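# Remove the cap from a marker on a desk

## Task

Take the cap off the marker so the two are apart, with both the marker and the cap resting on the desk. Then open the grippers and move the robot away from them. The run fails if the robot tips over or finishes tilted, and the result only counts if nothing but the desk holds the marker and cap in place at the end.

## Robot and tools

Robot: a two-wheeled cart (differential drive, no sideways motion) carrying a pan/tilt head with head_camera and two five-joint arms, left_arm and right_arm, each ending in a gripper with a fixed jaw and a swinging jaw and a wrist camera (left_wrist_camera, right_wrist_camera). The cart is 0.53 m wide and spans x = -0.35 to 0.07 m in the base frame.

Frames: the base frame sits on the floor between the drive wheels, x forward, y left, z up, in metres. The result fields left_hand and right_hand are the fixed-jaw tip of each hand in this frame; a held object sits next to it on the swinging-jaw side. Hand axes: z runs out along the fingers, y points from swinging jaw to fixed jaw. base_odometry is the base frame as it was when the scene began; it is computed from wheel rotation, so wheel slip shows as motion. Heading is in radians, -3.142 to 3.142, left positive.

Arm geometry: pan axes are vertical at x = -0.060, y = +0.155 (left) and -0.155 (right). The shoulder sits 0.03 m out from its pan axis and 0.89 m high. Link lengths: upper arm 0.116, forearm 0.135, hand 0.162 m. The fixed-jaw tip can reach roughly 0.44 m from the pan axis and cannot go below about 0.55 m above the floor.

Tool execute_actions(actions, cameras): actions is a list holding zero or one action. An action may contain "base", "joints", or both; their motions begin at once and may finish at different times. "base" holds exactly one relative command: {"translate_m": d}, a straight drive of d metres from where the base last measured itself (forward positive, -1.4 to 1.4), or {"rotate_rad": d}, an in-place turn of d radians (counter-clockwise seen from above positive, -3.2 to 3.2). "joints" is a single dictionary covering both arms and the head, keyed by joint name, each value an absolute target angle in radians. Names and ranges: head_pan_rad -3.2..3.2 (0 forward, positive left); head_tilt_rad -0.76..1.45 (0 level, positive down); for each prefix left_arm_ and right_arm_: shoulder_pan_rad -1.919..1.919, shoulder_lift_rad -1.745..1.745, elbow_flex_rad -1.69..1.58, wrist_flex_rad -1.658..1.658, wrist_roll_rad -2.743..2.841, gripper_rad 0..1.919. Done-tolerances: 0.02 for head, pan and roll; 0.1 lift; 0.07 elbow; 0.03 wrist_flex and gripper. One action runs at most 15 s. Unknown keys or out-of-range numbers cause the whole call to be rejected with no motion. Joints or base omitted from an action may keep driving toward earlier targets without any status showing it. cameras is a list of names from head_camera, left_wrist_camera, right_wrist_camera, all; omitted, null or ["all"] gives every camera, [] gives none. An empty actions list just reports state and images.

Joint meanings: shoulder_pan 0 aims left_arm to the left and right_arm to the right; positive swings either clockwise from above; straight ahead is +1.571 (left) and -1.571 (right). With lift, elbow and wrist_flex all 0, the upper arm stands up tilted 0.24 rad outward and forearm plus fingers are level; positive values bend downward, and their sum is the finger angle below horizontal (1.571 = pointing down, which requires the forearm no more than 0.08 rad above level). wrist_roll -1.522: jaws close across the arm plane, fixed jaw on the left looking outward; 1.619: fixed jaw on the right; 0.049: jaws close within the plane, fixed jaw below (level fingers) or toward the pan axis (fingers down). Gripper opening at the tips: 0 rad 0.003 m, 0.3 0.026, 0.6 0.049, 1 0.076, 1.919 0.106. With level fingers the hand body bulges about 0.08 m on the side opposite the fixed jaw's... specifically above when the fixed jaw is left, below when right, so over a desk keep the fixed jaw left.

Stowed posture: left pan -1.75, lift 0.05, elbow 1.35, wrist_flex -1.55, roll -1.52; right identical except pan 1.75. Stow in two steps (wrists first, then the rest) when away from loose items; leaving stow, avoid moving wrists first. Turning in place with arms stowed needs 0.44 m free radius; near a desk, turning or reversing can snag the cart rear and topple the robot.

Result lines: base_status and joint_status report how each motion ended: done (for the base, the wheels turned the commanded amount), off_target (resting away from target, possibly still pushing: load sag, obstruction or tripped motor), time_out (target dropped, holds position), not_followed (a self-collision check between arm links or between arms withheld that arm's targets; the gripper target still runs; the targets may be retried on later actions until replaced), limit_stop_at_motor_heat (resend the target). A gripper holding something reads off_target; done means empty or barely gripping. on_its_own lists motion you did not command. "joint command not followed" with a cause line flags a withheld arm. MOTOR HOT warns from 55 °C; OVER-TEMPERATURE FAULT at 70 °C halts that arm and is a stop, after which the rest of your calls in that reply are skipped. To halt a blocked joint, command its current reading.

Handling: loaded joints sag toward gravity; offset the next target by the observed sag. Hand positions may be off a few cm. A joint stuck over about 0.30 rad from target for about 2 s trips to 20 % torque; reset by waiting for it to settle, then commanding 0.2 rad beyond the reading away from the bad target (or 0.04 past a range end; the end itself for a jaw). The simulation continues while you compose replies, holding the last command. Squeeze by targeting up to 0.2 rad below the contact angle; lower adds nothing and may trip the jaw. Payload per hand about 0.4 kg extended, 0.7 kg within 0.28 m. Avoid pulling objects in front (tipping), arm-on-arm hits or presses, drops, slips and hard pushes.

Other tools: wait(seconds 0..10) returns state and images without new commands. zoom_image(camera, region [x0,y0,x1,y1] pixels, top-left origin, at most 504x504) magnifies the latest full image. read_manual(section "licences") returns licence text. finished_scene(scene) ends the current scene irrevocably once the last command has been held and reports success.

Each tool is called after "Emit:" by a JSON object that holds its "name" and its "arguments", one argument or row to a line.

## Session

Emit:
{"name": "execute_actions", "arguments": {
  "actions": [
    {"joints":{"head_tilt_rad":0.4}}
  ],
  "cameras": ["head_camera"]
}}

Emit:
{"name": "execute_actions", "arguments": {
  "actions": [
    {"joints":{"head_pan_rad":1.2}}
  ],
  "cameras": ["head_camera"]
}}

Emit:
{"name": "execute_actions", "arguments": {
  "actions": [
    {"joints":{"head_pan_rad":-1.2}}
  ],
  "cameras": ["head_camera"]
}}

Scene clock: 1.07 s.
base_odometry: x=+0.000 y=+0.000 heading=+0.000 (m, m, rad; odometry frame)
base_status: not commanded
joint_positions: head_pan_rad=-0.032 head_tilt_rad=+0.393 left_arm_shoulder_pan_rad=-1.776 left_arm_shoulder_lift_rad=+0.076 left_arm_elbow_flex_rad=+1.337 left_arm_wrist_flex_rad=-1.583 left_arm_wrist_roll_rad=-1.528 left_arm_gripper_rad=+1.920 right_arm_shoulder_pan_rad=+1.763 right_arm_shoulder_lift_rad=+0.065 right_arm_elbow_flex_rad=+1.364 right_arm_wrist_flex_rad=-1.491 right_arm_wrist_roll_rad=-1.530 right_arm_gripper_rad=+1.920
joint_status: all done
left_hand: x=-0.3046 y=+0.0961 z=+0.8987 quat_wxyz=(-0.081, -0.641, -0.064, +0.760) (m; base frame)
right_hand: x=-0.3069 y=-0.1149 z=+0.8815 quat_wxyz=(-0.067, +0.681, -0.068, -0.726) (m; base frame)
pictures: head_camera
Images, in order (width x height): head_camera 644x476.

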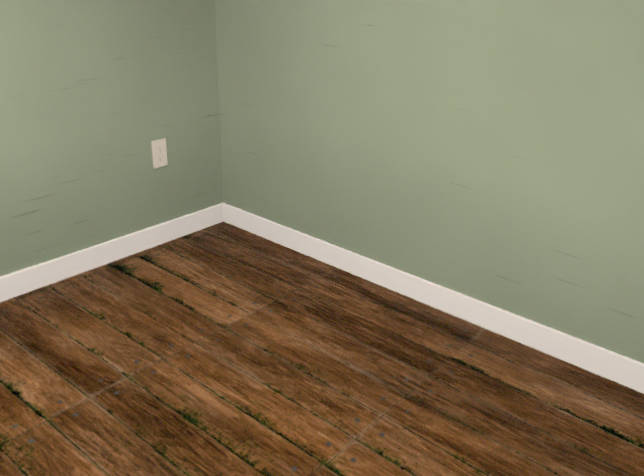

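Scene clock: 2.67 s.
base_odometry: x=+0.000 y=+0.000 heading=+0.000 (m, m, rad; odometry frame)
base_status: not commanded
joint_positions: head_pan_rad=+1.190 head_tilt_rad=+0.393 left_arm_shoulder_pan_rad=-1.776 left_arm_shoulder_lift_rad=+0.076 left_arm_elbow_flex_rad=+1.337 left_arm_wrist_flex_rad=-1.583 left_arm_wrist_roll_rad=-1.528 left_arm_gripper_rad=+1.920 right_arm_shoulder_pan_rad=+1.763 right_arm_shoulder_lift_rad=+0.065 right_arm_elbow_flex_rad=+1.364 right_arm_wrist_flex_rad=-1.491 right_arm_wrist_roll_rad=-1.530 right_arm_gripper_rad=+1.920
joint_status: all done
left_hand: x=-0.3046 y=+0.0961 z=+0.8987 quat_wxyz=(-0.081, -0.641, -0.064, +0.760) (m; base frame)
right_hand: x=-0.3069 y=-0.1149 z=+0.8815 quat_wxyz=(-0.067, +0.681, -0.068, -0.726) (m; base frame)
pictures: head_camera
Images, in order (width x height): head_camera 644x476.

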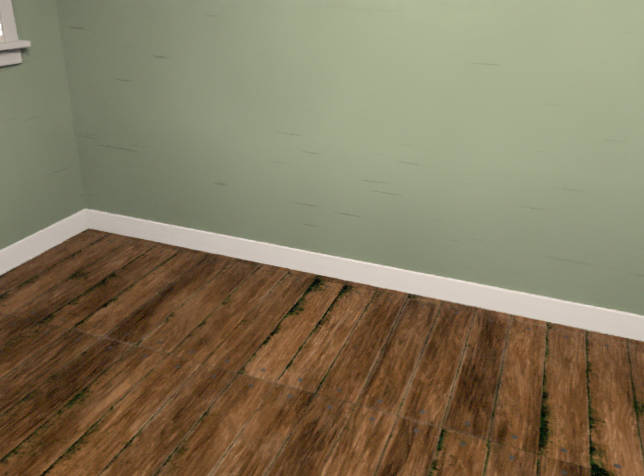

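Scene clock: 5.07 s.
base_odometry: x=+0.000 y=+0.000 heading=+0.000 (m, m, rad; odometry frame)
base_status: not commanded
joint_positions: head_pan_rad=-1.190 head_tilt_rad=+0.393 left_arm_shoulder_pan_rad=-1.776 left_arm_shoulder_lift_rad=+0.076 left_arm_elbow_flex_rad=+1.337 left_arm_wrist_flex_rad=-1.583 left_arm_wrist_roll_rad=-1.528 left_arm_gripper_rad=+1.920 right_arm_shoulder_pan_rad=+1.763 right_arm_shoulder_lift_rad=+0.065 right_arm_elbow_flex_rad=+1.364 right_arm_wrist_flex_rad=-1.491 right_arm_wrist_roll_rad=-1.530 right_arm_gripper_rad=+1.920
joint_status: all done
left_hand: x=-0.3046 y=+0.0961 z=+0.8987 quat_wxyz=(-0.081, -0.641, -0.064, +0.760) (m; base frame)
right_hand: x=-0.3069 y=-0.1149 z=+0.8815 quat_wxyz=(-0.067, +0.681, -0.068, -0.726) (m; base frame)
pictures: head_camera
Images, in order (width x height): head_camera 644x476.

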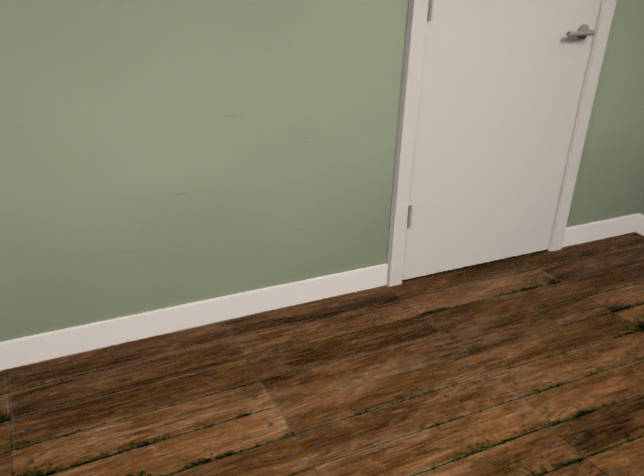

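Desk is behind, likely heading ≈ -2.2.

Emit:
{"name": "execute_actions", "arguments": {
  "actions": [
    {"base":{"rotate_rad":-2.2},"joints":{"head_pan_rad":0,"head_tilt_rad":0.3}}
  ],
  "cameras": ["head_camera"]
}}

Scene clock: 10.40 s.
base_odometry: x=-0.001 y=+0.000 heading=-2.199 (m, m, rad; odometry frame)
base_status: done
joint_positions: head_pan_rad=-0.010 head_tilt_rad=+0.313 left_arm_shoulder_pan_rad=-1.776 left_arm_shoulder_lift_rad=+0.076 left_arm_elbow_flex_rad=+1.337 left_arm_wrist_flex_rad=-1.583 left_arm_wrist_roll_rad=-1.528 left_arm_gripper_rad=+1.920 right_arm_shoulder_pan_rad=+1.763 right_arm_shoulder_lift_rad=+0.065 right_arm_elbow_flex_rad=+1.364 right_arm_wrist_flex_rad=-1.491 right_arm_wrist_roll_rad=-1.530 right_arm_gripper_rad=+1.920
joint_status: all done
left_hand: x=-0.3046 y=+0.0961 z=+0.8987 quat_wxyz=(-0.081, -0.641, -0.064, +0.760) (m; base frame)
right_hand: x=-0.3069 y=-0.1149 z=+0.8815 quat_wxyz=(-0.067, +0.681, -0.068, -0.726) (m; base frame)
pictures: head_camera
Images, in order (width x height): head_camera 644x476.

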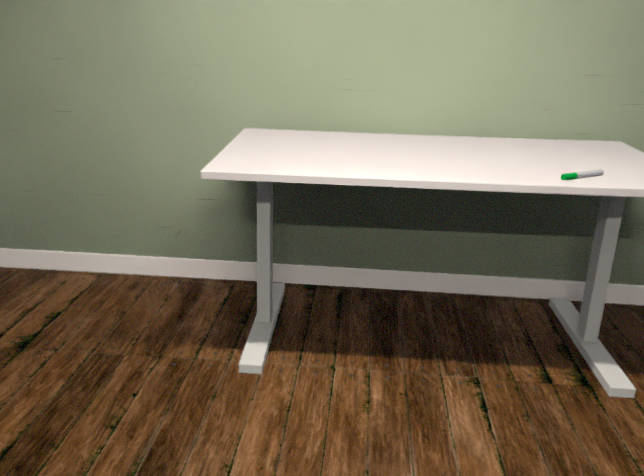

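Emit:
{"name": "execute_actions", "arguments": {
  "actions": [
    {"base":{"rotate_rad":-0.6}}
  ],
  "cameras": []
}}

Emit:
{"name": "execute_actions", "arguments": {
  "actions": [
    {"base":{"translate_m":1.2}}
  ],
  "cameras": []
}}

Emit:
{"name": "execute_actions", "arguments": {
  "actions": [
    {"base":{"rotate_rad":0.6},"joints":{"head_tilt_rad":0.6,"left_arm_shoulder_pan_rad":1.571,"right_arm_shoulder_pan_rad":-1.571,"left_arm_shoulder_lift_rad":-0.3,"right_arm_shoulder_lift_rad":-0.3,"left_arm_elbow_flex_rad":0.3,"right_arm_elbow_flex_rad":0.3,"left_arm_gripper_rad":0.9,"right_arm_gripper_rad":0.8}}
  ],
  "cameras": ["head_camera"]
}}

Scene clock: 16.73 s.
base_odometry: x=+0.000 y=+0.001 heading=-2.798 (m, m, rad; odometry frame)
base_status: done
joint_positions: head_pan_rad=-0.010 head_tilt_rad=+0.313 left_arm_shoulder_pan_rad=-1.776 left_arm_shoulder_lift_rad=+0.076 left_arm_elbow_flex_rad=+1.337 left_arm_wrist_flex_rad=-1.583 left_arm_wrist_roll_rad=-1.528 left_arm_gripper_rad=+1.920 right_arm_shoulder_pan_rad=+1.763 right_arm_shoulder_lift_rad=+0.065 right_arm_elbow_flex_rad=+1.364 right_arm_wrist_flex_rad=-1.491 right_arm_wrist_roll_rad=-1.530 right_arm_gripper_rad=+1.920
joint_status: not commanded
left_hand: x=-0.3046 y=+0.0961 z=+0.8987 quat_wxyz=(-0.081, -0.641, -0.064, +0.760) (m; base frame)
right_hand: x=-0.3069 y=-0.1149 z=+0.8815 quat_wxyz=(-0.067, +0.681, -0.068, -0.726) (m; base frame)
pictures: none
No camera images: the call's "cameras" was empty. Leave "cameras" out to get every camera's image.

Scene clock: 23.57 s.
base_odometry: x=-1.131 y=-0.403 heading=-2.797 (m, m, rad; odometry frame)
base_status: done
joint_positions: head_pan_rad=-0.010 head_tilt_rad=+0.313 left_arm_shoulder_pan_rad=-1.776 left_arm_shoulder_lift_rad=+0.076 left_arm_elbow_flex_rad=+1.337 left_arm_wrist_flex_rad=-1.583 left_arm_wrist_roll_rad=-1.528 left_arm_gripper_rad=+1.920 right_arm_shoulder_pan_rad=+1.763 right_arm_shoulder_lift_rad=+0.065 right_arm_elbow_flex_rad=+1.364 right_arm_wrist_flex_rad=-1.491 right_arm_wrist_roll_rad=-1.530 right_arm_gripper_rad=+1.920
joint_status: not commanded
left_hand: x=-0.3046 y=+0.0961 z=+0.8987 quat_wxyz=(-0.081, -0.641, -0.064, +0.760) (m; base frame)
right_hand: x=-0.3069 y=-0.1149 z=+0.8815 quat_wxyz=(-0.067, +0.681, -0.068, -0.726) (m; base frame)
pictures: none
No camera images: the call's "cameras" was empty. Leave "cameras" out to get every camera's image.

Scene clock: 26.73 s.
base_odometry: x=-1.130 y=-0.403 heading=-2.198 (m, m, rad; odometry frame)
base_status: done
joint_positions: head_pan_rad=-0.010 head_tilt_rad=+0.594 left_arm_shoulder_pan_rad=+1.560 left_arm_shoulder_lift_rad=-0.272 left_arm_elbow_flex_rad=+0.334 left_arm_wrist_flex_rad=-1.583 left_arm_wrist_roll_rad=-1.528 left_arm_gripper_rad=+0.912 right_arm_shoulder_pan_rad=-1.560 right_arm_shoulder_lift_rad=-0.266 right_arm_elbow_flex_rad=+0.333 right_arm_wrist_flex_rad=-1.491 right_arm_wrist_roll_rad=-1.530 right_arm_gripper_rad=+0.811
joint_status: all done
left_hand: x=+0.1101 y=+0.1645 z=+1.1672 quat_wxyz=(+1.000, +0.000, +0.025, +0.008) (m; base frame)
right_hand: x=+0.1264 y=-0.1493 z=+1.1649 quat_wxyz=(+0.997, +0.001, +0.073, -0.001) (m; base frame)
pictures: head_camera
Images, in order (width x height): head_camera 644x476.

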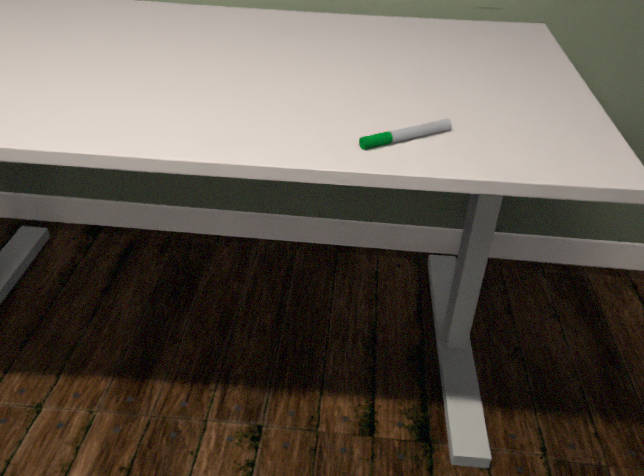

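Emit:
{"name": "execute_actions", "arguments": {
  "actions": [
    {"base":{"translate_m":0.6},"joints":{"head_tilt_rad":1.0}}
  ],
  "cameras": ["head_camera"]
}}

Scene clock: 33.57 s.
base_odometry: x=-1.482 y=-0.889 heading=-2.198 (m, m, rad; odometry frame)
base_status: done
joint_positions: head_pan_rad=-0.010 head_tilt_rad=+0.995 left_arm_shoulder_pan_rad=+1.560 left_arm_shoulder_lift_rad=-0.275 left_arm_elbow_flex_rad=+0.334 left_arm_wrist_flex_rad=-1.583 left_arm_wrist_roll_rad=-1.528 left_arm_gripper_rad=+0.912 right_arm_shoulder_pan_rad=-1.560 right_arm_shoulder_lift_rad=-0.269 right_arm_elbow_flex_rad=+0.332 right_arm_wrist_flex_rad=-1.491 right_arm_wrist_roll_rad=-1.530 right_arm_gripper_rad=+0.811
joint_status: all done
left_hand: x=+0.1092 y=+0.1645 z=+1.1676 quat_wxyz=(+1.000, +0.000, +0.023, +0.008) (m; base frame)
right_hand: x=+0.1254 y=-0.1493 z=+1.1656 quat_wxyz=(+0.997, +0.001, +0.071, -0.001) (m; base frame)
pictures: head_camera
Images, in order (width x height): head_camera 644x476.

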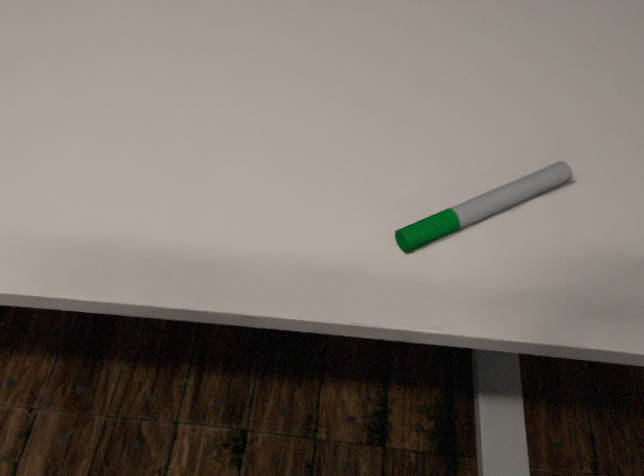

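Emit:
{"name": "execute_actions", "arguments": {
  "actions": [
    {"base":{"translate_m":0.06},"joints":{"right_arm_shoulder_pan_rad":-1.62,"right_arm_shoulder_lift_rad":0.85,"right_arm_elbow_flex_rad":-0.45,"right_arm_wrist_flex_rad":0.75,"right_arm_wrist_roll_rad":0.45}}
  ],
  "cameras": ["head_camera","right_wrist_camera"]
}}

Scene clock: 42.37 s.
base_odometry: x=-1.517 y=-0.937 heading=-2.198 (m, m, rad; odometry frame)
base_status: done
joint_positions: head_pan_rad=-0.010 head_tilt_rad=+0.995 left_arm_shoulder_pan_rad=+1.560 left_arm_shoulder_lift_rad=-0.275 left_arm_elbow_flex_rad=+0.334 left_arm_wrist_flex_rad=-1.583 left_arm_wrist_roll_rad=-1.528 left_arm_gripper_rad=+0.912 right_arm_shoulder_pan_rad=-1.609 right_arm_shoulder_lift_rad=+0.878 right_arm_elbow_flex_rad=-0.414 right_arm_wrist_flex_rad=+0.745 right_arm_wrist_roll_rad=+0.442 right_arm_gripper_rad=+0.811
joint_status: all done
left_hand: x=+0.1092 y=+0.1645 z=+1.1676 quat_wxyz=(+1.000, +0.000, +0.023, +0.008) (m; base frame)
right_hand: x=+0.2477 y=-0.1466 z=+0.7359 quat_wxyz=(+0.103, -0.828, +0.530, -0.147) (m; base frame)
pictures: head_camera, right_wrist_camera
Images, in order (width x height): head_camera 644x476, right_wrist_camera 644x476.

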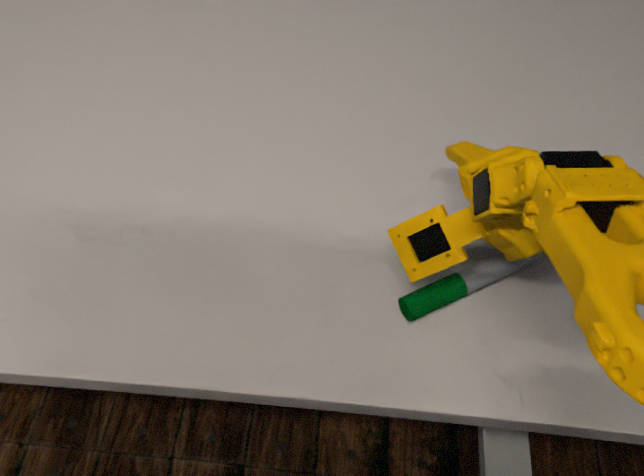

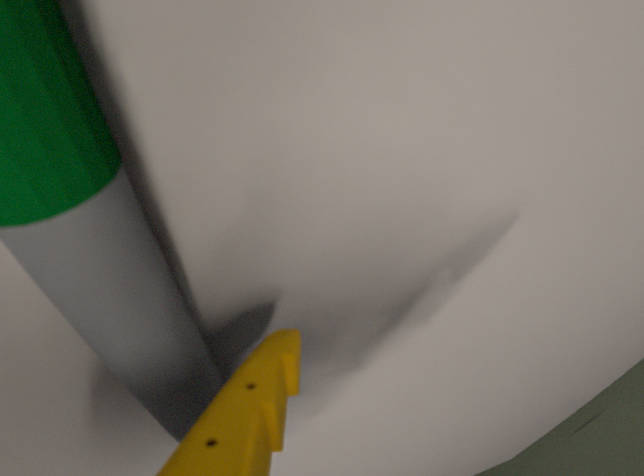

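Overshot by ~4 cm; back up and roll more.

Emit:
{"name": "execute_actions", "arguments": {
  "actions": [
    {"joints":{"right_arm_shoulder_lift_rad":0.75}}
  ],
  "cameras": []
}}

Emit:
{"name": "execute_actions", "arguments": {
  "actions": [
    {"base":{"translate_m":-0.05},"joints":{"right_arm_wrist_roll_rad":0.75}}
  ],
  "cameras": ["right_wrist_camera"]
}}

Emit:
{"name": "execute_actions", "arguments": {
  "actions": [
    {"joints":{"right_arm_shoulder_lift_rad":0.93}}
  ],
  "cameras": ["right_wrist_camera"]
}}

Scene clock: 48.10 s.
base_odometry: x=-1.517 y=-0.937 heading=-2.198 (m, m, rad; odometry frame)
base_status: not commanded
joint_positions: head_pan_rad=-0.010 head_tilt_rad=+0.995 left_arm_shoulder_pan_rad=+1.560 left_arm_shoulder_lift_rad=-0.275 left_arm_elbow_flex_rad=+0.334 left_arm_wrist_flex_rad=-1.583 left_arm_wrist_roll_rad=-1.528 left_arm_gripper_rad=+0.912 right_arm_shoulder_pan_rad=-1.609 right_arm_shoulder_lift_rad=+0.817 right_arm_elbow_flex_rad=-0.415 right_arm_wrist_flex_rad=+0.747 right_arm_wrist_roll_rad=+0.442 right_arm_gripper_rad=+0.811
joint_status: all done
left_hand: x=+0.1092 y=+0.1645 z=+1.1676 quat_wxyz=(+1.000, +0.000, +0.023, +0.008) (m; base frame)
right_hand: x=+0.2570 y=-0.1463 z=+0.7534 quat_wxyz=(+0.120, -0.823, +0.527, -0.172) (m; base frame)
pictures: none
No camera images: the call's "cameras" was empty. Leave "cameras" out to get every camera's image.

Scene clock: 49.07 s.
base_odometry: x=-1.488 y=-0.897 heading=-2.198 (m, m, rad; odometry frame)
base_status: done
joint_positions: head_pan_rad=-0.010 head_tilt_rad=+0.995 left_arm_shoulder_pan_rad=+1.560 left_arm_shoulder_lift_rad=-0.275 left_arm_elbow_flex_rad=+0.334 left_arm_wrist_flex_rad=-1.583 left_arm_wrist_roll_rad=-1.528 left_arm_gripper_rad=+0.912 right_arm_shoulder_pan_rad=-1.609 right_arm_shoulder_lift_rad=+0.817 right_arm_elbow_flex_rad=-0.415 right_arm_wrist_flex_rad=+0.747 right_arm_wrist_roll_rad=+0.744 right_arm_gripper_rad=+0.811
joint_status: all done
left_hand: x=+0.1092 y=+0.1645 z=+1.1676 quat_wxyz=(+1.000, +0.000, +0.023, +0.008) (m; base frame)
right_hand: x=+0.2582 y=-0.1482 z=+0.7539 quat_wxyz=(+0.092, -0.893, +0.397, -0.188) (m; base frame)
pictures: right_wrist_camera
Images, in order (width x height): right_wrist_camera 644x476.

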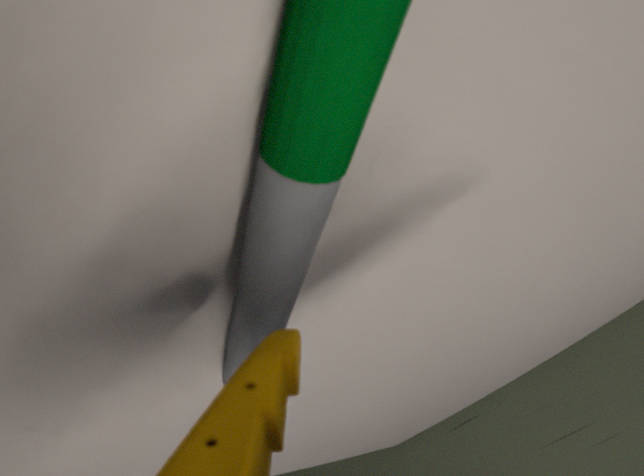

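Scene clock: 49.87 s.
base_odometry: x=-1.488 y=-0.897 heading=-2.198 (m, m, rad; odometry frame)
base_status: not commanded
joint_positions: head_pan_rad=-0.010 head_tilt_rad=+0.995 left_arm_shoulder_pan_rad=+1.560 left_arm_shoulder_lift_rad=-0.275 left_arm_elbow_flex_rad=+0.334 left_arm_wrist_flex_rad=-1.583 left_arm_wrist_roll_rad=-1.528 left_arm_gripper_rad=+0.912 right_arm_shoulder_pan_rad=-1.609 right_arm_shoulder_lift_rad=+0.952 right_arm_elbow_flex_rad=-0.418 right_arm_wrist_flex_rad=+0.747 right_arm_wrist_roll_rad=+0.744 right_arm_gripper_rad=+0.811
joint_status: all done
left_hand: x=+0.1092 y=+0.1645 z=+1.1676 quat_wxyz=(+1.000, +0.000, +0.023, +0.008) (m; base frame)
right_hand: x=+0.2374 y=-0.1490 z=+0.7169 quat_wxyz=(+0.064, -0.904, +0.402, -0.130) (m; base frame)
pictures: right_wrist_camera
Images, in order (width x height): right_wrist_camera 644x476.

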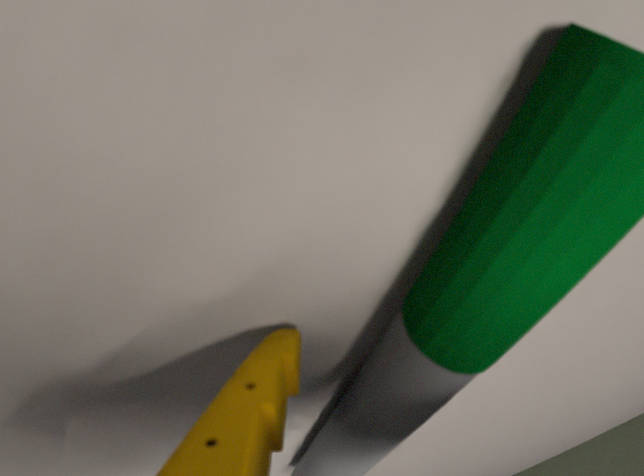

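Emit:
{"name": "execute_actions", "arguments": {
  "actions": [
    {"joints":{"right_arm_shoulder_pan_rad":-1.5,"right_arm_wrist_roll_rad":0.35}}
  ],
  "cameras": ["right_wrist_camera"]
}}

Emit:
{"name": "execute_actions", "arguments": {
  "actions": [
    {"joints":{"right_arm_gripper_rad":0.05}}
  ],
  "cameras": ["right_wrist_camera"]
}}

Scene clock: 54.70 s.
base_odometry: x=-1.488 y=-0.897 heading=-2.198 (m, m, rad; odometry frame)
base_status: not commanded
joint_positions: head_pan_rad=-0.010 head_tilt_rad=+0.995 left_arm_shoulder_pan_rad=+1.560 left_arm_shoulder_lift_rad=-0.275 left_arm_elbow_flex_rad=+0.334 left_arm_wrist_flex_rad=-1.583 left_arm_wrist_roll_rad=-1.528 left_arm_gripper_rad=+0.912 right_arm_shoulder_pan_rad=-1.511 right_arm_shoulder_lift_rad=+0.952 right_arm_elbow_flex_rad=-0.418 right_arm_wrist_flex_rad=+0.747 right_arm_wrist_roll_rad=+0.356 right_arm_gripper_rad=+0.811
joint_status: all done
left_hand: x=+0.1092 y=+0.1645 z=+1.1676 quat_wxyz=(+1.000, +0.000, +0.023, +0.008) (m; base frame)
right_hand: x=+0.2353 y=-0.1755 z=+0.7165 quat_wxyz=(+0.082, -0.781, +0.608, -0.119) (m; base frame)
pictures: right_wrist_camera
Images, in order (width x height): right_wrist_camera 644x476.

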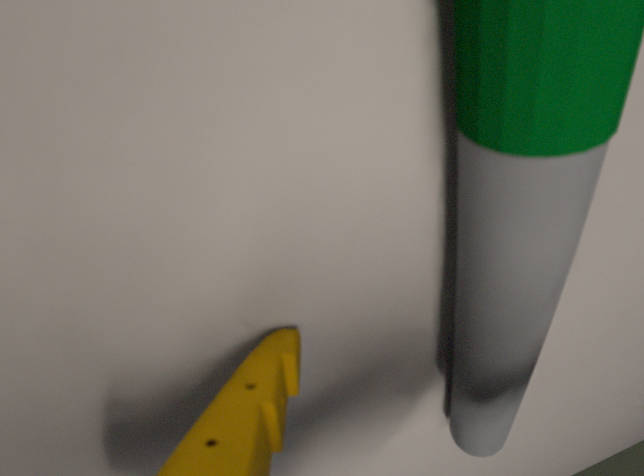

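Scene clock: 55.70 s.
base_odometry: x=-1.488 y=-0.897 heading=-2.198 (m, m, rad; odometry frame)
base_status: not commanded
joint_positions: head_pan_rad=-0.010 head_tilt_rad=+0.995 left_arm_shoulder_pan_rad=+1.560 left_arm_shoulder_lift_rad=-0.275 left_arm_elbow_flex_rad=+0.334 left_arm_wrist_flex_rad=-1.583 left_arm_wrist_roll_rad=-1.528 left_arm_gripper_rad=+0.912 right_arm_shoulder_pan_rad=-1.509 right_arm_shoulder_lift_rad=+0.952 right_arm_elbow_flex_rad=-0.446 right_arm_wrist_flex_rad=+0.747 right_arm_wrist_roll_rad=+0.356 right_arm_gripper_rad=+0.061
joint_status: all done
left_hand: x=+0.1092 y=+0.1645 z=+1.1676 quat_wxyz=(+1.000, +0.000, +0.023, +0.008) (m; base frame)
right_hand: x=+0.2412 y=-0.1763 z=+0.7209 quat_wxyz=(+0.090, -0.779, +0.607, -0.131) (m; base frame)
pictures: right_wrist_camera
Images, in order (width x height): right_wrist_camera 644x476.

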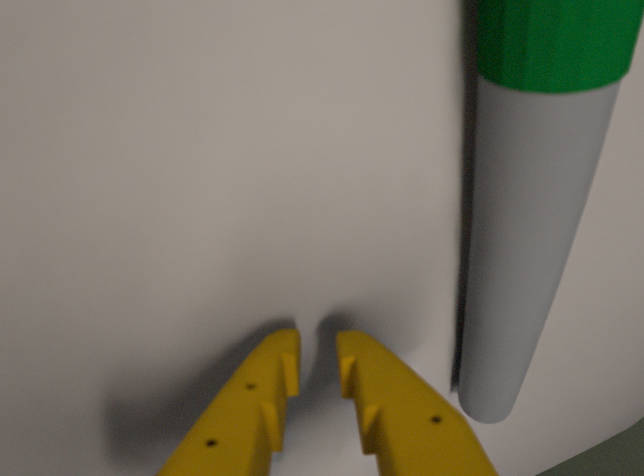

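Emit:
{"name": "execute_actions", "arguments": {
  "actions": [
    {"joints":{"right_arm_shoulder_lift_rad":0.75}}
  ],
  "cameras": []
}}

Emit:
{"name": "execute_actions", "arguments": {
  "actions": [
    {"base":{"translate_m":0.02},"joints":{"right_arm_gripper_rad":0.8,"right_arm_shoulder_pan_rad":-1.53}}
  ],
  "cameras": []
}}

Emit:
{"name": "execute_actions", "arguments": {
  "actions": [
    {"joints":{"right_arm_shoulder_lift_rad":0.95}}
  ],
  "cameras": ["right_wrist_camera"]
}}

Emit:
{"name": "execute_actions", "arguments": {
  "actions": [
    {"joints":{"right_arm_gripper_rad":0.05}}
  ],
  "cameras": ["right_wrist_camera"]
}}

Scene clock: 64.70 s.
base_odometry: x=-1.488 y=-0.897 heading=-2.198 (m, m, rad; odometry frame)
base_status: not commanded
joint_positions: head_pan_rad=-0.010 head_tilt_rad=+0.995 left_arm_shoulder_pan_rad=+1.560 left_arm_shoulder_lift_rad=-0.275 left_arm_elbow_flex_rad=+0.334 left_arm_wrist_flex_rad=-1.583 left_arm_wrist_roll_rad=-1.528 left_arm_gripper_rad=+0.912 right_arm_shoulder_pan_rad=-1.509 right_arm_shoulder_lift_rad=+0.815 right_arm_elbow_flex_rad=-0.443 right_arm_wrist_flex_rad=+0.747 right_arm_wrist_roll_rad=+0.356 right_arm_gripper_rad=+0.061
joint_status: all done
left_hand: x=+0.1092 y=+0.1645 z=+1.1676 quat_wxyz=(+1.000, +0.000, +0.023, +0.008) (m; base frame)
right_hand: x=+0.2616 y=-0.1776 z=+0.7589 quat_wxyz=(+0.127, -0.769, +0.599, -0.185) (m; base frame)
pictures: none
No camera images: the call's "cameras" was empty. Leave "cameras" out to get every camera's image.

Scene clock: 65.60 s.
base_odometry: x=-1.500 y=-0.913 heading=-2.198 (m, m, rad; odometry frame)
base_status: done
joint_positions: head_pan_rad=-0.010 head_tilt_rad=+0.995 left_arm_shoulder_pan_rad=+1.560 left_arm_shoulder_lift_rad=-0.275 left_arm_elbow_flex_rad=+0.332 left_arm_wrist_flex_rad=-1.583 left_arm_wrist_roll_rad=-1.528 left_arm_gripper_rad=+0.912 right_arm_shoulder_pan_rad=-1.519 right_arm_shoulder_lift_rad=+0.815 right_arm_elbow_flex_rad=-0.443 right_arm_wrist_flex_rad=+0.747 right_arm_wrist_roll_rad=+0.356 right_arm_gripper_rad=+0.788
joint_status: all done
left_hand: x=+0.1090 y=+0.1645 z=+1.1679 quat_wxyz=(+1.000, +0.000, +0.022, +0.008) (m; base frame)
right_hand: x=+0.2618 y=-0.1746 z=+0.7589 quat_wxyz=(+0.127, -0.771, +0.596, -0.184) (m; base frame)
pictures: none
No camera images: the call's "cameras" was empty. Leave "cameras" out to get every camera's image.

Scene clock: 66.37 s.
base_odometry: x=-1.500 y=-0.913 heading=-2.198 (m, m, rad; odometry frame)
base_status: not commanded
joint_positions: head_pan_rad=-0.010 head_tilt_rad=+0.995 left_arm_shoulder_pan_rad=+1.560 left_arm_shoulder_lift_rad=-0.275 left_arm_elbow_flex_rad=+0.332 left_arm_wrist_flex_rad=-1.583 left_arm_wrist_roll_rad=-1.528 left_arm_gripper_rad=+0.912 right_arm_shoulder_pan_rad=-1.519 right_arm_shoulder_lift_rad=+0.969 right_arm_elbow_flex_rad=-0.443 right_arm_wrist_flex_rad=+0.747 right_arm_wrist_roll_rad=+0.356 right_arm_gripper_rad=+0.789
joint_status: all done
left_hand: x=+0.1090 y=+0.1645 z=+1.1679 quat_wxyz=(+1.000, +0.000, +0.022, +0.008) (m; base frame)
right_hand: x=+0.2378 y=-0.1734 z=+0.7159 quat_wxyz=(+0.085, -0.783, +0.605, -0.122) (m; base frame)
pictures: right_wrist_camera
Images, in order (width x height): right_wrist_camera 644x476.

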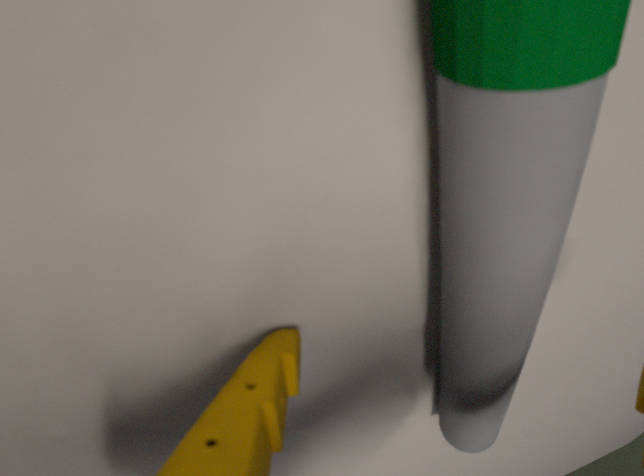

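Scene clock: 67.27 s.
base_odometry: x=-1.500 y=-0.913 heading=-2.198 (m, m, rad; odometry frame)
base_status: not commanded
joint_positions: head_pan_rad=-0.010 head_tilt_rad=+0.995 left_arm_shoulder_pan_rad=+1.560 left_arm_shoulder_lift_rad=-0.275 left_arm_elbow_flex_rad=+0.332 left_arm_wrist_flex_rad=-1.583 left_arm_wrist_roll_rad=-1.528 left_arm_gripper_rad=+0.912 right_arm_shoulder_pan_rad=-1.520 right_arm_shoulder_lift_rad=+0.969 right_arm_elbow_flex_rad=-0.443 right_arm_wrist_flex_rad=+0.747 right_arm_wrist_roll_rad=+0.356 right_arm_gripper_rad=+0.207
joint_status: right_arm_gripper_rad off_target (ended at +0.207, target +0.050)
left_hand: x=+0.1090 y=+0.1645 z=+1.1679 quat_wxyz=(+1.000, +0.000, +0.022, +0.008) (m; base frame)
right_hand: x=+0.2378 y=-0.1729 z=+0.7159 quat_wxyz=(+0.085, -0.783, +0.604, -0.122) (m; base frame)
pictures: right_wrist_camera
Images, in order (width x height): right_wrist_camera 644x476.

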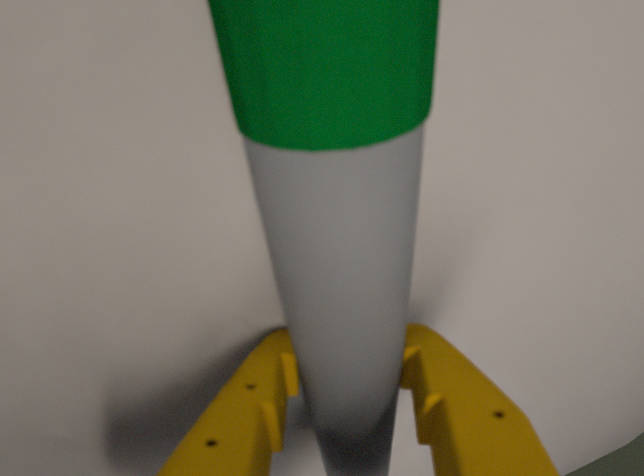

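Gripped. Repeat previous poses.

Emit:
{"name": "execute_actions", "arguments": {
  "actions": [
    {"joints":{"right_arm_shoulder_lift_rad":0.65,"right_arm_elbow_flex_rad":-0.7,"right_arm_wrist_flex_rad":0.7,"left_arm_shoulder_pan_rad":1.6,"left_arm_shoulder_lift_rad":0.72,"left_arm_elbow_flex_rad":-0.7,"left_arm_wrist_flex_rad":0.7,"left_arm_wrist_roll_rad":0.05,"head_tilt_rad":0.8}}
  ],
  "cameras": []
}}

Emit:
{"name": "execute_actions", "arguments": {
  "actions": [
    {"joints":{"right_arm_wrist_roll_rad":-0.1,"right_arm_shoulder_pan_rad":-1.9}}
  ],
  "cameras": []
}}

Emit:
{"name": "execute_actions", "arguments": {
  "actions": [
    {"joints":{"left_arm_shoulder_pan_rad":1.8}}
  ],
  "cameras": ["head_camera","left_wrist_camera"]
}}

Scene clock: 75.33 s.
base_odometry: x=-1.500 y=-0.913 heading=-2.198 (m, m, rad; odometry frame)
base_status: not commanded
joint_positions: head_pan_rad=-0.010 head_tilt_rad=+0.815 left_arm_shoulder_pan_rad=+1.591 left_arm_shoulder_lift_rad=+0.745 left_arm_elbow_flex_rad=-0.657 left_arm_wrist_flex_rad=+0.695 left_arm_wrist_roll_rad=+0.041 left_arm_gripper_rad=+0.911 right_arm_shoulder_pan_rad=-1.520 right_arm_shoulder_lift_rad=+0.720 right_arm_elbow_flex_rad=-0.661 right_arm_wrist_flex_rad=+0.713 right_arm_wrist_roll_rad=+0.356 right_arm_gripper_rad=+0.207
joint_status: all done
left_hand: x=+0.3103 y=+0.1472 z=+0.8324 quat_wxyz=(+0.270, -0.644, +0.662, -0.273) (m; base frame)
right_hand: x=+0.3098 y=-0.1766 z=+0.8400 quat_wxyz=(+0.221, -0.730, +0.563, -0.319) (m; base frame)
pictures: none
No camera images: the call's "cameras" was empty. Leave "cameras" out to get every camera's image.

Scene clock: 76.43 s.
base_odometry: x=-1.500 y=-0.913 heading=-2.198 (m, m, rad; odometry frame)
base_status: not commanded
joint_positions: head_pan_rad=-0.010 head_tilt_rad=+0.815 left_arm_shoulder_pan_rad=+1.591 left_arm_shoulder_lift_rad=+0.745 left_arm_elbow_flex_rad=-0.657 left_arm_wrist_flex_rad=+0.695 left_arm_wrist_roll_rad=+0.041 left_arm_gripper_rad=+0.911 right_arm_shoulder_pan_rad=-1.890 right_arm_shoulder_lift_rad=+0.720 right_arm_elbow_flex_rad=-0.661 right_arm_wrist_flex_rad=+0.713 right_arm_wrist_roll_rad=-0.093 right_arm_gripper_rad=+0.207
joint_status: all done
left_hand: x=+0.3103 y=+0.1472 z=+0.8324 quat_wxyz=(+0.270, -0.644, +0.662, -0.273) (m; base frame)
right_hand: x=+0.2912 y=-0.0383 z=+0.8397 quat_wxyz=(+0.330, -0.707, +0.591, -0.205) (m; base frame)
pictures: none
No camera images: the call's "cameras" was empty. Leave "cameras" out to get every camera's image.

Scene clock: 77.27 s.
base_odometry: x=-1.500 y=-0.913 heading=-2.198 (m, m, rad; odometry frame)
base_status: not commanded
joint_positions: head_pan_rad=-0.010 head_tilt_rad=+0.815 left_arm_shoulder_pan_rad=+1.790 left_arm_shoulder_lift_rad=+0.745 left_arm_elbow_flex_rad=-0.657 left_arm_wrist_flex_rad=+0.695 left_arm_wrist_roll_rad=+0.041 left_arm_gripper_rad=+0.911 right_arm_shoulder_pan_rad=-1.890 right_arm_shoulder_lift_rad=+0.720 right_arm_elbow_flex_rad=-0.661 right_arm_wrist_flex_rad=+0.713 right_arm_wrist_roll_rad=-0.093 right_arm_gripper_rad=+0.207
joint_status: all done
left_hand: x=+0.3014 y=+0.0740 z=+0.8324 quat_wxyz=(+0.241, -0.575, +0.723, -0.299) (m; base frame)
right_hand: x=+0.2912 y=-0.0383 z=+0.8397 quat_wxyz=(+0.330, -0.707, +0.591, -0.205) (m; base frame)
pictures: head_camera, left_wrist_camera
Images, in order (width x height): head_camera 644x476, left_wrist_camera 644x476.

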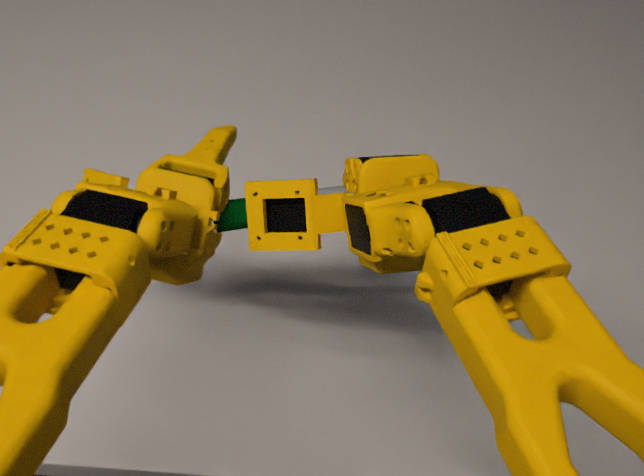

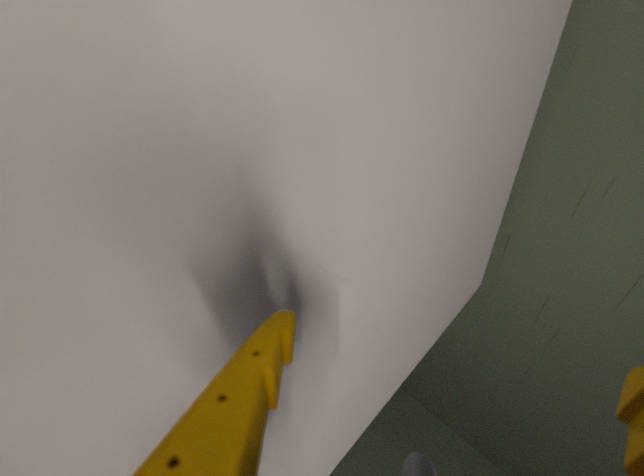

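Emit:
{"name": "execute_actions", "arguments": {
  "actions": [
    {"joints":{"left_arm_shoulder_pan_rad":1.84}}
  ],
  "cameras": []
}}

Emit:
{"name": "execute_actions", "arguments": {
  "actions": [
    {"joints":{"left_arm_gripper_rad":0.05}}
  ],
  "cameras": ["head_camera","left_wrist_camera"]
}}

Scene clock: 81.03 s.
base_odometry: x=-1.500 y=-0.913 heading=-2.198 (m, m, rad; odometry frame)
base_status: not commanded
joint_positions: head_pan_rad=-0.010 head_tilt_rad=+0.815 left_arm_shoulder_pan_rad=+1.829 left_arm_shoulder_lift_rad=+0.745 left_arm_elbow_flex_rad=-0.659 left_arm_wrist_flex_rad=+0.695 left_arm_wrist_roll_rad=+0.041 left_arm_gripper_rad=+0.911 right_arm_shoulder_pan_rad=-1.890 right_arm_shoulder_lift_rad=+0.720 right_arm_elbow_flex_rad=-0.661 right_arm_wrist_flex_rad=+0.713 right_arm_wrist_roll_rad=-0.093 right_arm_gripper_rad=+0.207
joint_status: all done
left_hand: x=+0.2982 y=+0.0602 z=+0.8328 quat_wxyz=(+0.236, -0.561, +0.733, -0.304) (m; base frame)
right_hand: x=+0.2912 y=-0.0383 z=+0.8397 quat_wxyz=(+0.330, -0.707, +0.591, -0.205) (m; base frame)
pictures: none
No camera images: the call's "cameras" was empty. Leave "cameras" out to get every camera's image.

Scene clock: 82.10 s.
base_odometry: x=-1.500 y=-0.913 heading=-2.198 (m, m, rad; odometry frame)
base_status: not commanded
joint_positions: head_pan_rad=-0.010 head_tilt_rad=+0.815 left_arm_shoulder_pan_rad=+1.829 left_arm_shoulder_lift_rad=+0.745 left_arm_elbow_flex_rad=-0.682 left_arm_wrist_flex_rad=+0.695 left_arm_wrist_roll_rad=+0.046 left_arm_gripper_rad=+0.078 right_arm_shoulder_pan_rad=-1.891 right_arm_shoulder_lift_rad=+0.720 right_arm_elbow_flex_rad=-0.661 right_arm_wrist_flex_rad=+0.713 right_arm_wrist_roll_rad=-0.093 right_arm_gripper_rad=+0.207
joint_status: all done
left_hand: x=+0.3009 y=+0.0594 z=+0.8384 quat_wxyz=(+0.242, -0.560, +0.728, -0.313) (m; base frame)
right_hand: x=+0.2911 y=-0.0377 z=+0.8397 quat_wxyz=(+0.330, -0.707, +0.591, -0.205) (m; base frame)
pictures: head_camera, left_wrist_camera
Images, in order (width x height): head_camera 644x476, left_wrist_camera 644x476.

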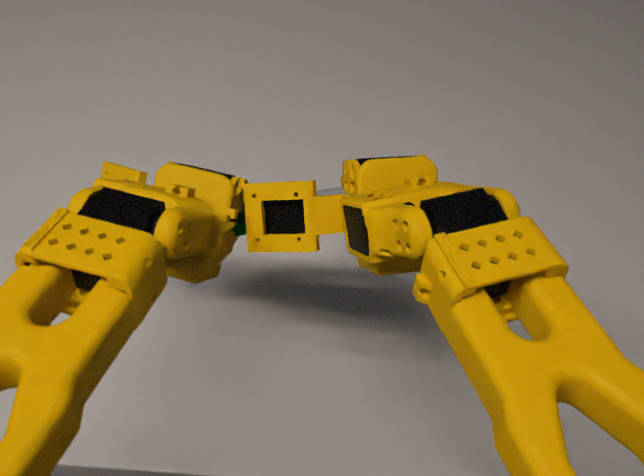

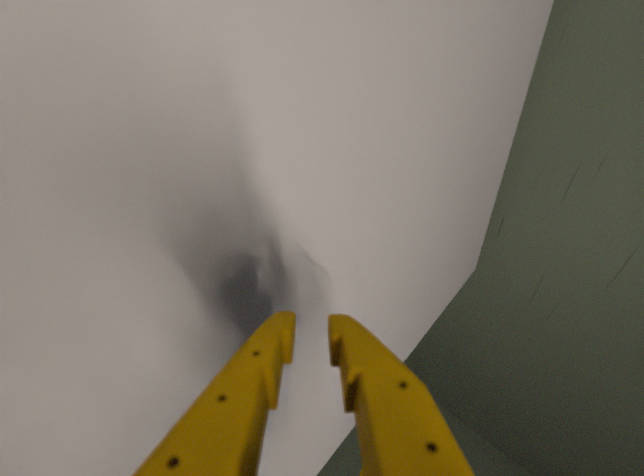

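Emit:
{"name": "execute_actions", "arguments": {
  "actions": [
    {"joints":{"left_arm_gripper_rad":0.9,"left_arm_shoulder_pan_rad":1.72}}
  ],
  "cameras": []
}}

Emit:
{"name": "execute_actions", "arguments": {
  "actions": [
    {"joints":{"left_arm_shoulder_lift_rad":0.45,"left_arm_elbow_flex_rad":-0.45}}
  ],
  "cameras": []
}}

Emit:
{"name": "execute_actions", "arguments": {
  "actions": [
    {"joints":{"left_arm_shoulder_pan_rad":1.85}}
  ],
  "cameras": ["head_camera","left_wrist_camera"]
}}

Scene clock: 89.13 s.
base_odometry: x=-1.500 y=-0.913 heading=-2.198 (m, m, rad; odometry frame)
base_status: not commanded
joint_positions: head_pan_rad=-0.010 head_tilt_rad=+0.815 left_arm_shoulder_pan_rad=+1.730 left_arm_shoulder_lift_rad=+0.745 left_arm_elbow_flex_rad=-0.682 left_arm_wrist_flex_rad=+0.695 left_arm_wrist_roll_rad=+0.046 left_arm_gripper_rad=+0.887 right_arm_shoulder_pan_rad=-1.891 right_arm_shoulder_lift_rad=+0.720 right_arm_elbow_flex_rad=-0.661 right_arm_wrist_flex_rad=+0.713 right_arm_wrist_roll_rad=-0.093 right_arm_gripper_rad=+0.207
joint_status: all done
left_hand: x=+0.3086 y=+0.0953 z=+0.8384 quat_wxyz=(+0.257, -0.595, +0.700, -0.300) (m; base frame)
right_hand: x=+0.2911 y=-0.0377 z=+0.8397 quat_wxyz=(+0.330, -0.707, +0.591, -0.205) (m; base frame)
pictures: none
No camera images: the call's "cameras" was empty. Leave "cameras" out to get every camera's image.

Scene clock: 90.07 s.
base_odometry: x=-1.500 y=-0.913 heading=-2.198 (m, m, rad; odometry frame)
base_status: not commanded
joint_positions: head_pan_rad=-0.010 head_tilt_rad=+0.815 left_arm_shoulder_pan_rad=+1.730 left_arm_shoulder_lift_rad=+0.504 left_arm_elbow_flex_rad=-0.444 left_arm_wrist_flex_rad=+0.697 left_arm_wrist_roll_rad=+0.046 left_arm_gripper_rad=+0.888 right_arm_shoulder_pan_rad=-1.891 right_arm_shoulder_lift_rad=+0.720 right_arm_elbow_flex_rad=-0.661 right_arm_wrist_flex_rad=+0.713 right_arm_wrist_roll_rad=-0.093 right_arm_gripper_rad=+0.207
joint_status: all done
left_hand: x=+0.2910 y=+0.0981 z=+0.8603 quat_wxyz=(+0.257, -0.594, +0.700, -0.301) (m; base frame)
right_hand: x=+0.2911 y=-0.0377 z=+0.8397 quat_wxyz=(+0.330, -0.707, +0.591, -0.205) (m; base frame)
pictures: none
No camera images: the call's "cameras" was empty. Leave "cameras" out to get every camera's image.

Scene clock: 90.83 s.
base_odometry: x=-1.500 y=-0.913 heading=-2.198 (m, m, rad; odometry frame)
base_status: not commanded
joint_positions: head_pan_rad=-0.010 head_tilt_rad=+0.815 left_arm_shoulder_pan_rad=+1.839 left_arm_shoulder_lift_rad=+0.504 left_arm_elbow_flex_rad=-0.444 left_arm_wrist_flex_rad=+0.697 left_arm_wrist_roll_rad=+0.046 left_arm_gripper_rad=+0.888 right_arm_shoulder_pan_rad=-1.891 right_arm_shoulder_lift_rad=+0.720 right_arm_elbow_flex_rad=-0.661 right_arm_wrist_flex_rad=+0.713 right_arm_wrist_roll_rad=-0.093 right_arm_gripper_rad=+0.207
joint_status: all done
left_hand: x=+0.2827 y=+0.0603 z=+0.8603 quat_wxyz=(+0.240, -0.555, +0.731, -0.315) (m; base frame)
right_hand: x=+0.2911 y=-0.0377 z=+0.8397 quat_wxyz=(+0.330, -0.707, +0.591, -0.205) (m; base frame)
pictures: head_camera, left_wrist_camera
Images, in order (width x height): head_camera 644x476, left_wrist_camera 644x476.

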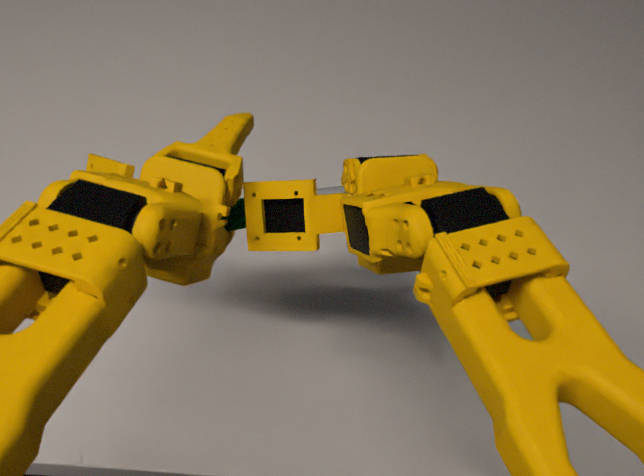

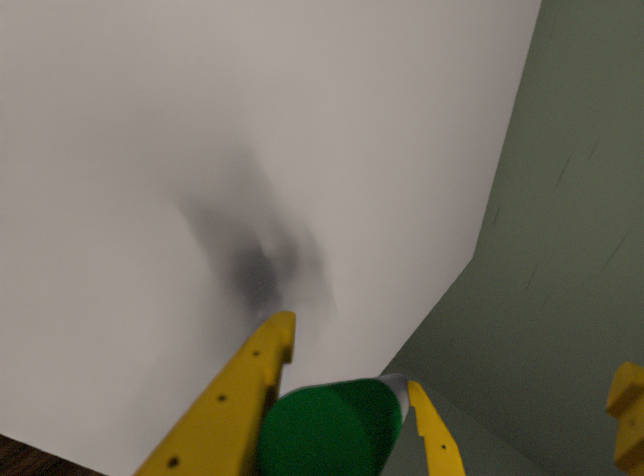

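Emit:
{"name": "execute_actions", "arguments": {
  "actions": [
    {"joints":{"left_arm_gripper_rad":0.0}}
  ],
  "cameras": []
}}

Emit:
{"name": "execute_actions", "arguments": {
  "actions": [
    {"joints":{"left_arm_shoulder_pan_rad":1.65,"right_arm_shoulder_pan_rad":-1.75}}
  ],
  "cameras": ["head_camera"]
}}

Scene clock: 95.10 s.
base_odometry: x=-1.500 y=-0.913 heading=-2.198 (m, m, rad; odometry frame)
base_status: not commanded
joint_positions: head_pan_rad=-0.010 head_tilt_rad=+0.815 left_arm_shoulder_pan_rad=+1.839 left_arm_shoulder_lift_rad=+0.479 left_arm_elbow_flex_rad=-0.444 left_arm_wrist_flex_rad=+0.697 left_arm_wrist_roll_rad=+0.046 left_arm_gripper_rad=+0.099 right_arm_shoulder_pan_rad=-1.893 right_arm_shoulder_lift_rad=+0.720 right_arm_elbow_flex_rad=-0.661 right_arm_wrist_flex_rad=+0.713 right_arm_wrist_roll_rad=-0.093 right_arm_gripper_rad=+0.207
joint_status: left_arm_gripper_rad off_target (ended at +0.099, target +0.000)
left_hand: x=+0.2834 y=+0.0601 z=+0.8682 quat_wxyz=(+0.247, -0.552, +0.727, -0.323) (m; base frame)
right_hand: x=+0.2909 y=-0.0372 z=+0.8397 quat_wxyz=(+0.331, -0.708, +0.590, -0.204) (m; base frame)
pictures: none
No camera images: the call's "cameras" was empty. Leave "cameras" out to get every camera's image.

Scene clock: 95.97 s.
base_odometry: x=-1.500 y=-0.913 heading=-2.198 (m, m, rad; odometry frame)
base_status: not commanded
joint_positions: head_pan_rad=-0.010 head_tilt_rad=+0.815 left_arm_shoulder_pan_rad=+1.660 left_arm_shoulder_lift_rad=+0.479 left_arm_elbow_flex_rad=-0.444 left_arm_wrist_flex_rad=+0.697 left_arm_wrist_roll_rad=+0.046 left_arm_gripper_rad=+0.084 right_arm_shoulder_pan_rad=-1.758 right_arm_shoulder_lift_rad=+0.720 right_arm_elbow_flex_rad=-0.661 right_arm_wrist_flex_rad=+0.713 right_arm_wrist_roll_rad=-0.093 right_arm_gripper_rad=+0.207
joint_status: all done
left_hand: x=+0.2948 y=+0.1229 z=+0.8682 quat_wxyz=(+0.275, -0.615, +0.675, -0.300) (m; base frame)
right_hand: x=+0.3035 y=-0.0855 z=+0.8397 quat_wxyz=(+0.316, -0.666, +0.637, -0.226) (m; base frame)
pictures: head_camera
Images, in order (width x height): head_camera 644x476.

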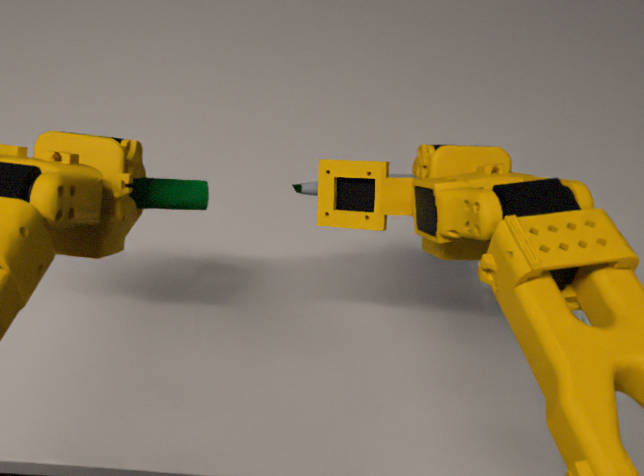

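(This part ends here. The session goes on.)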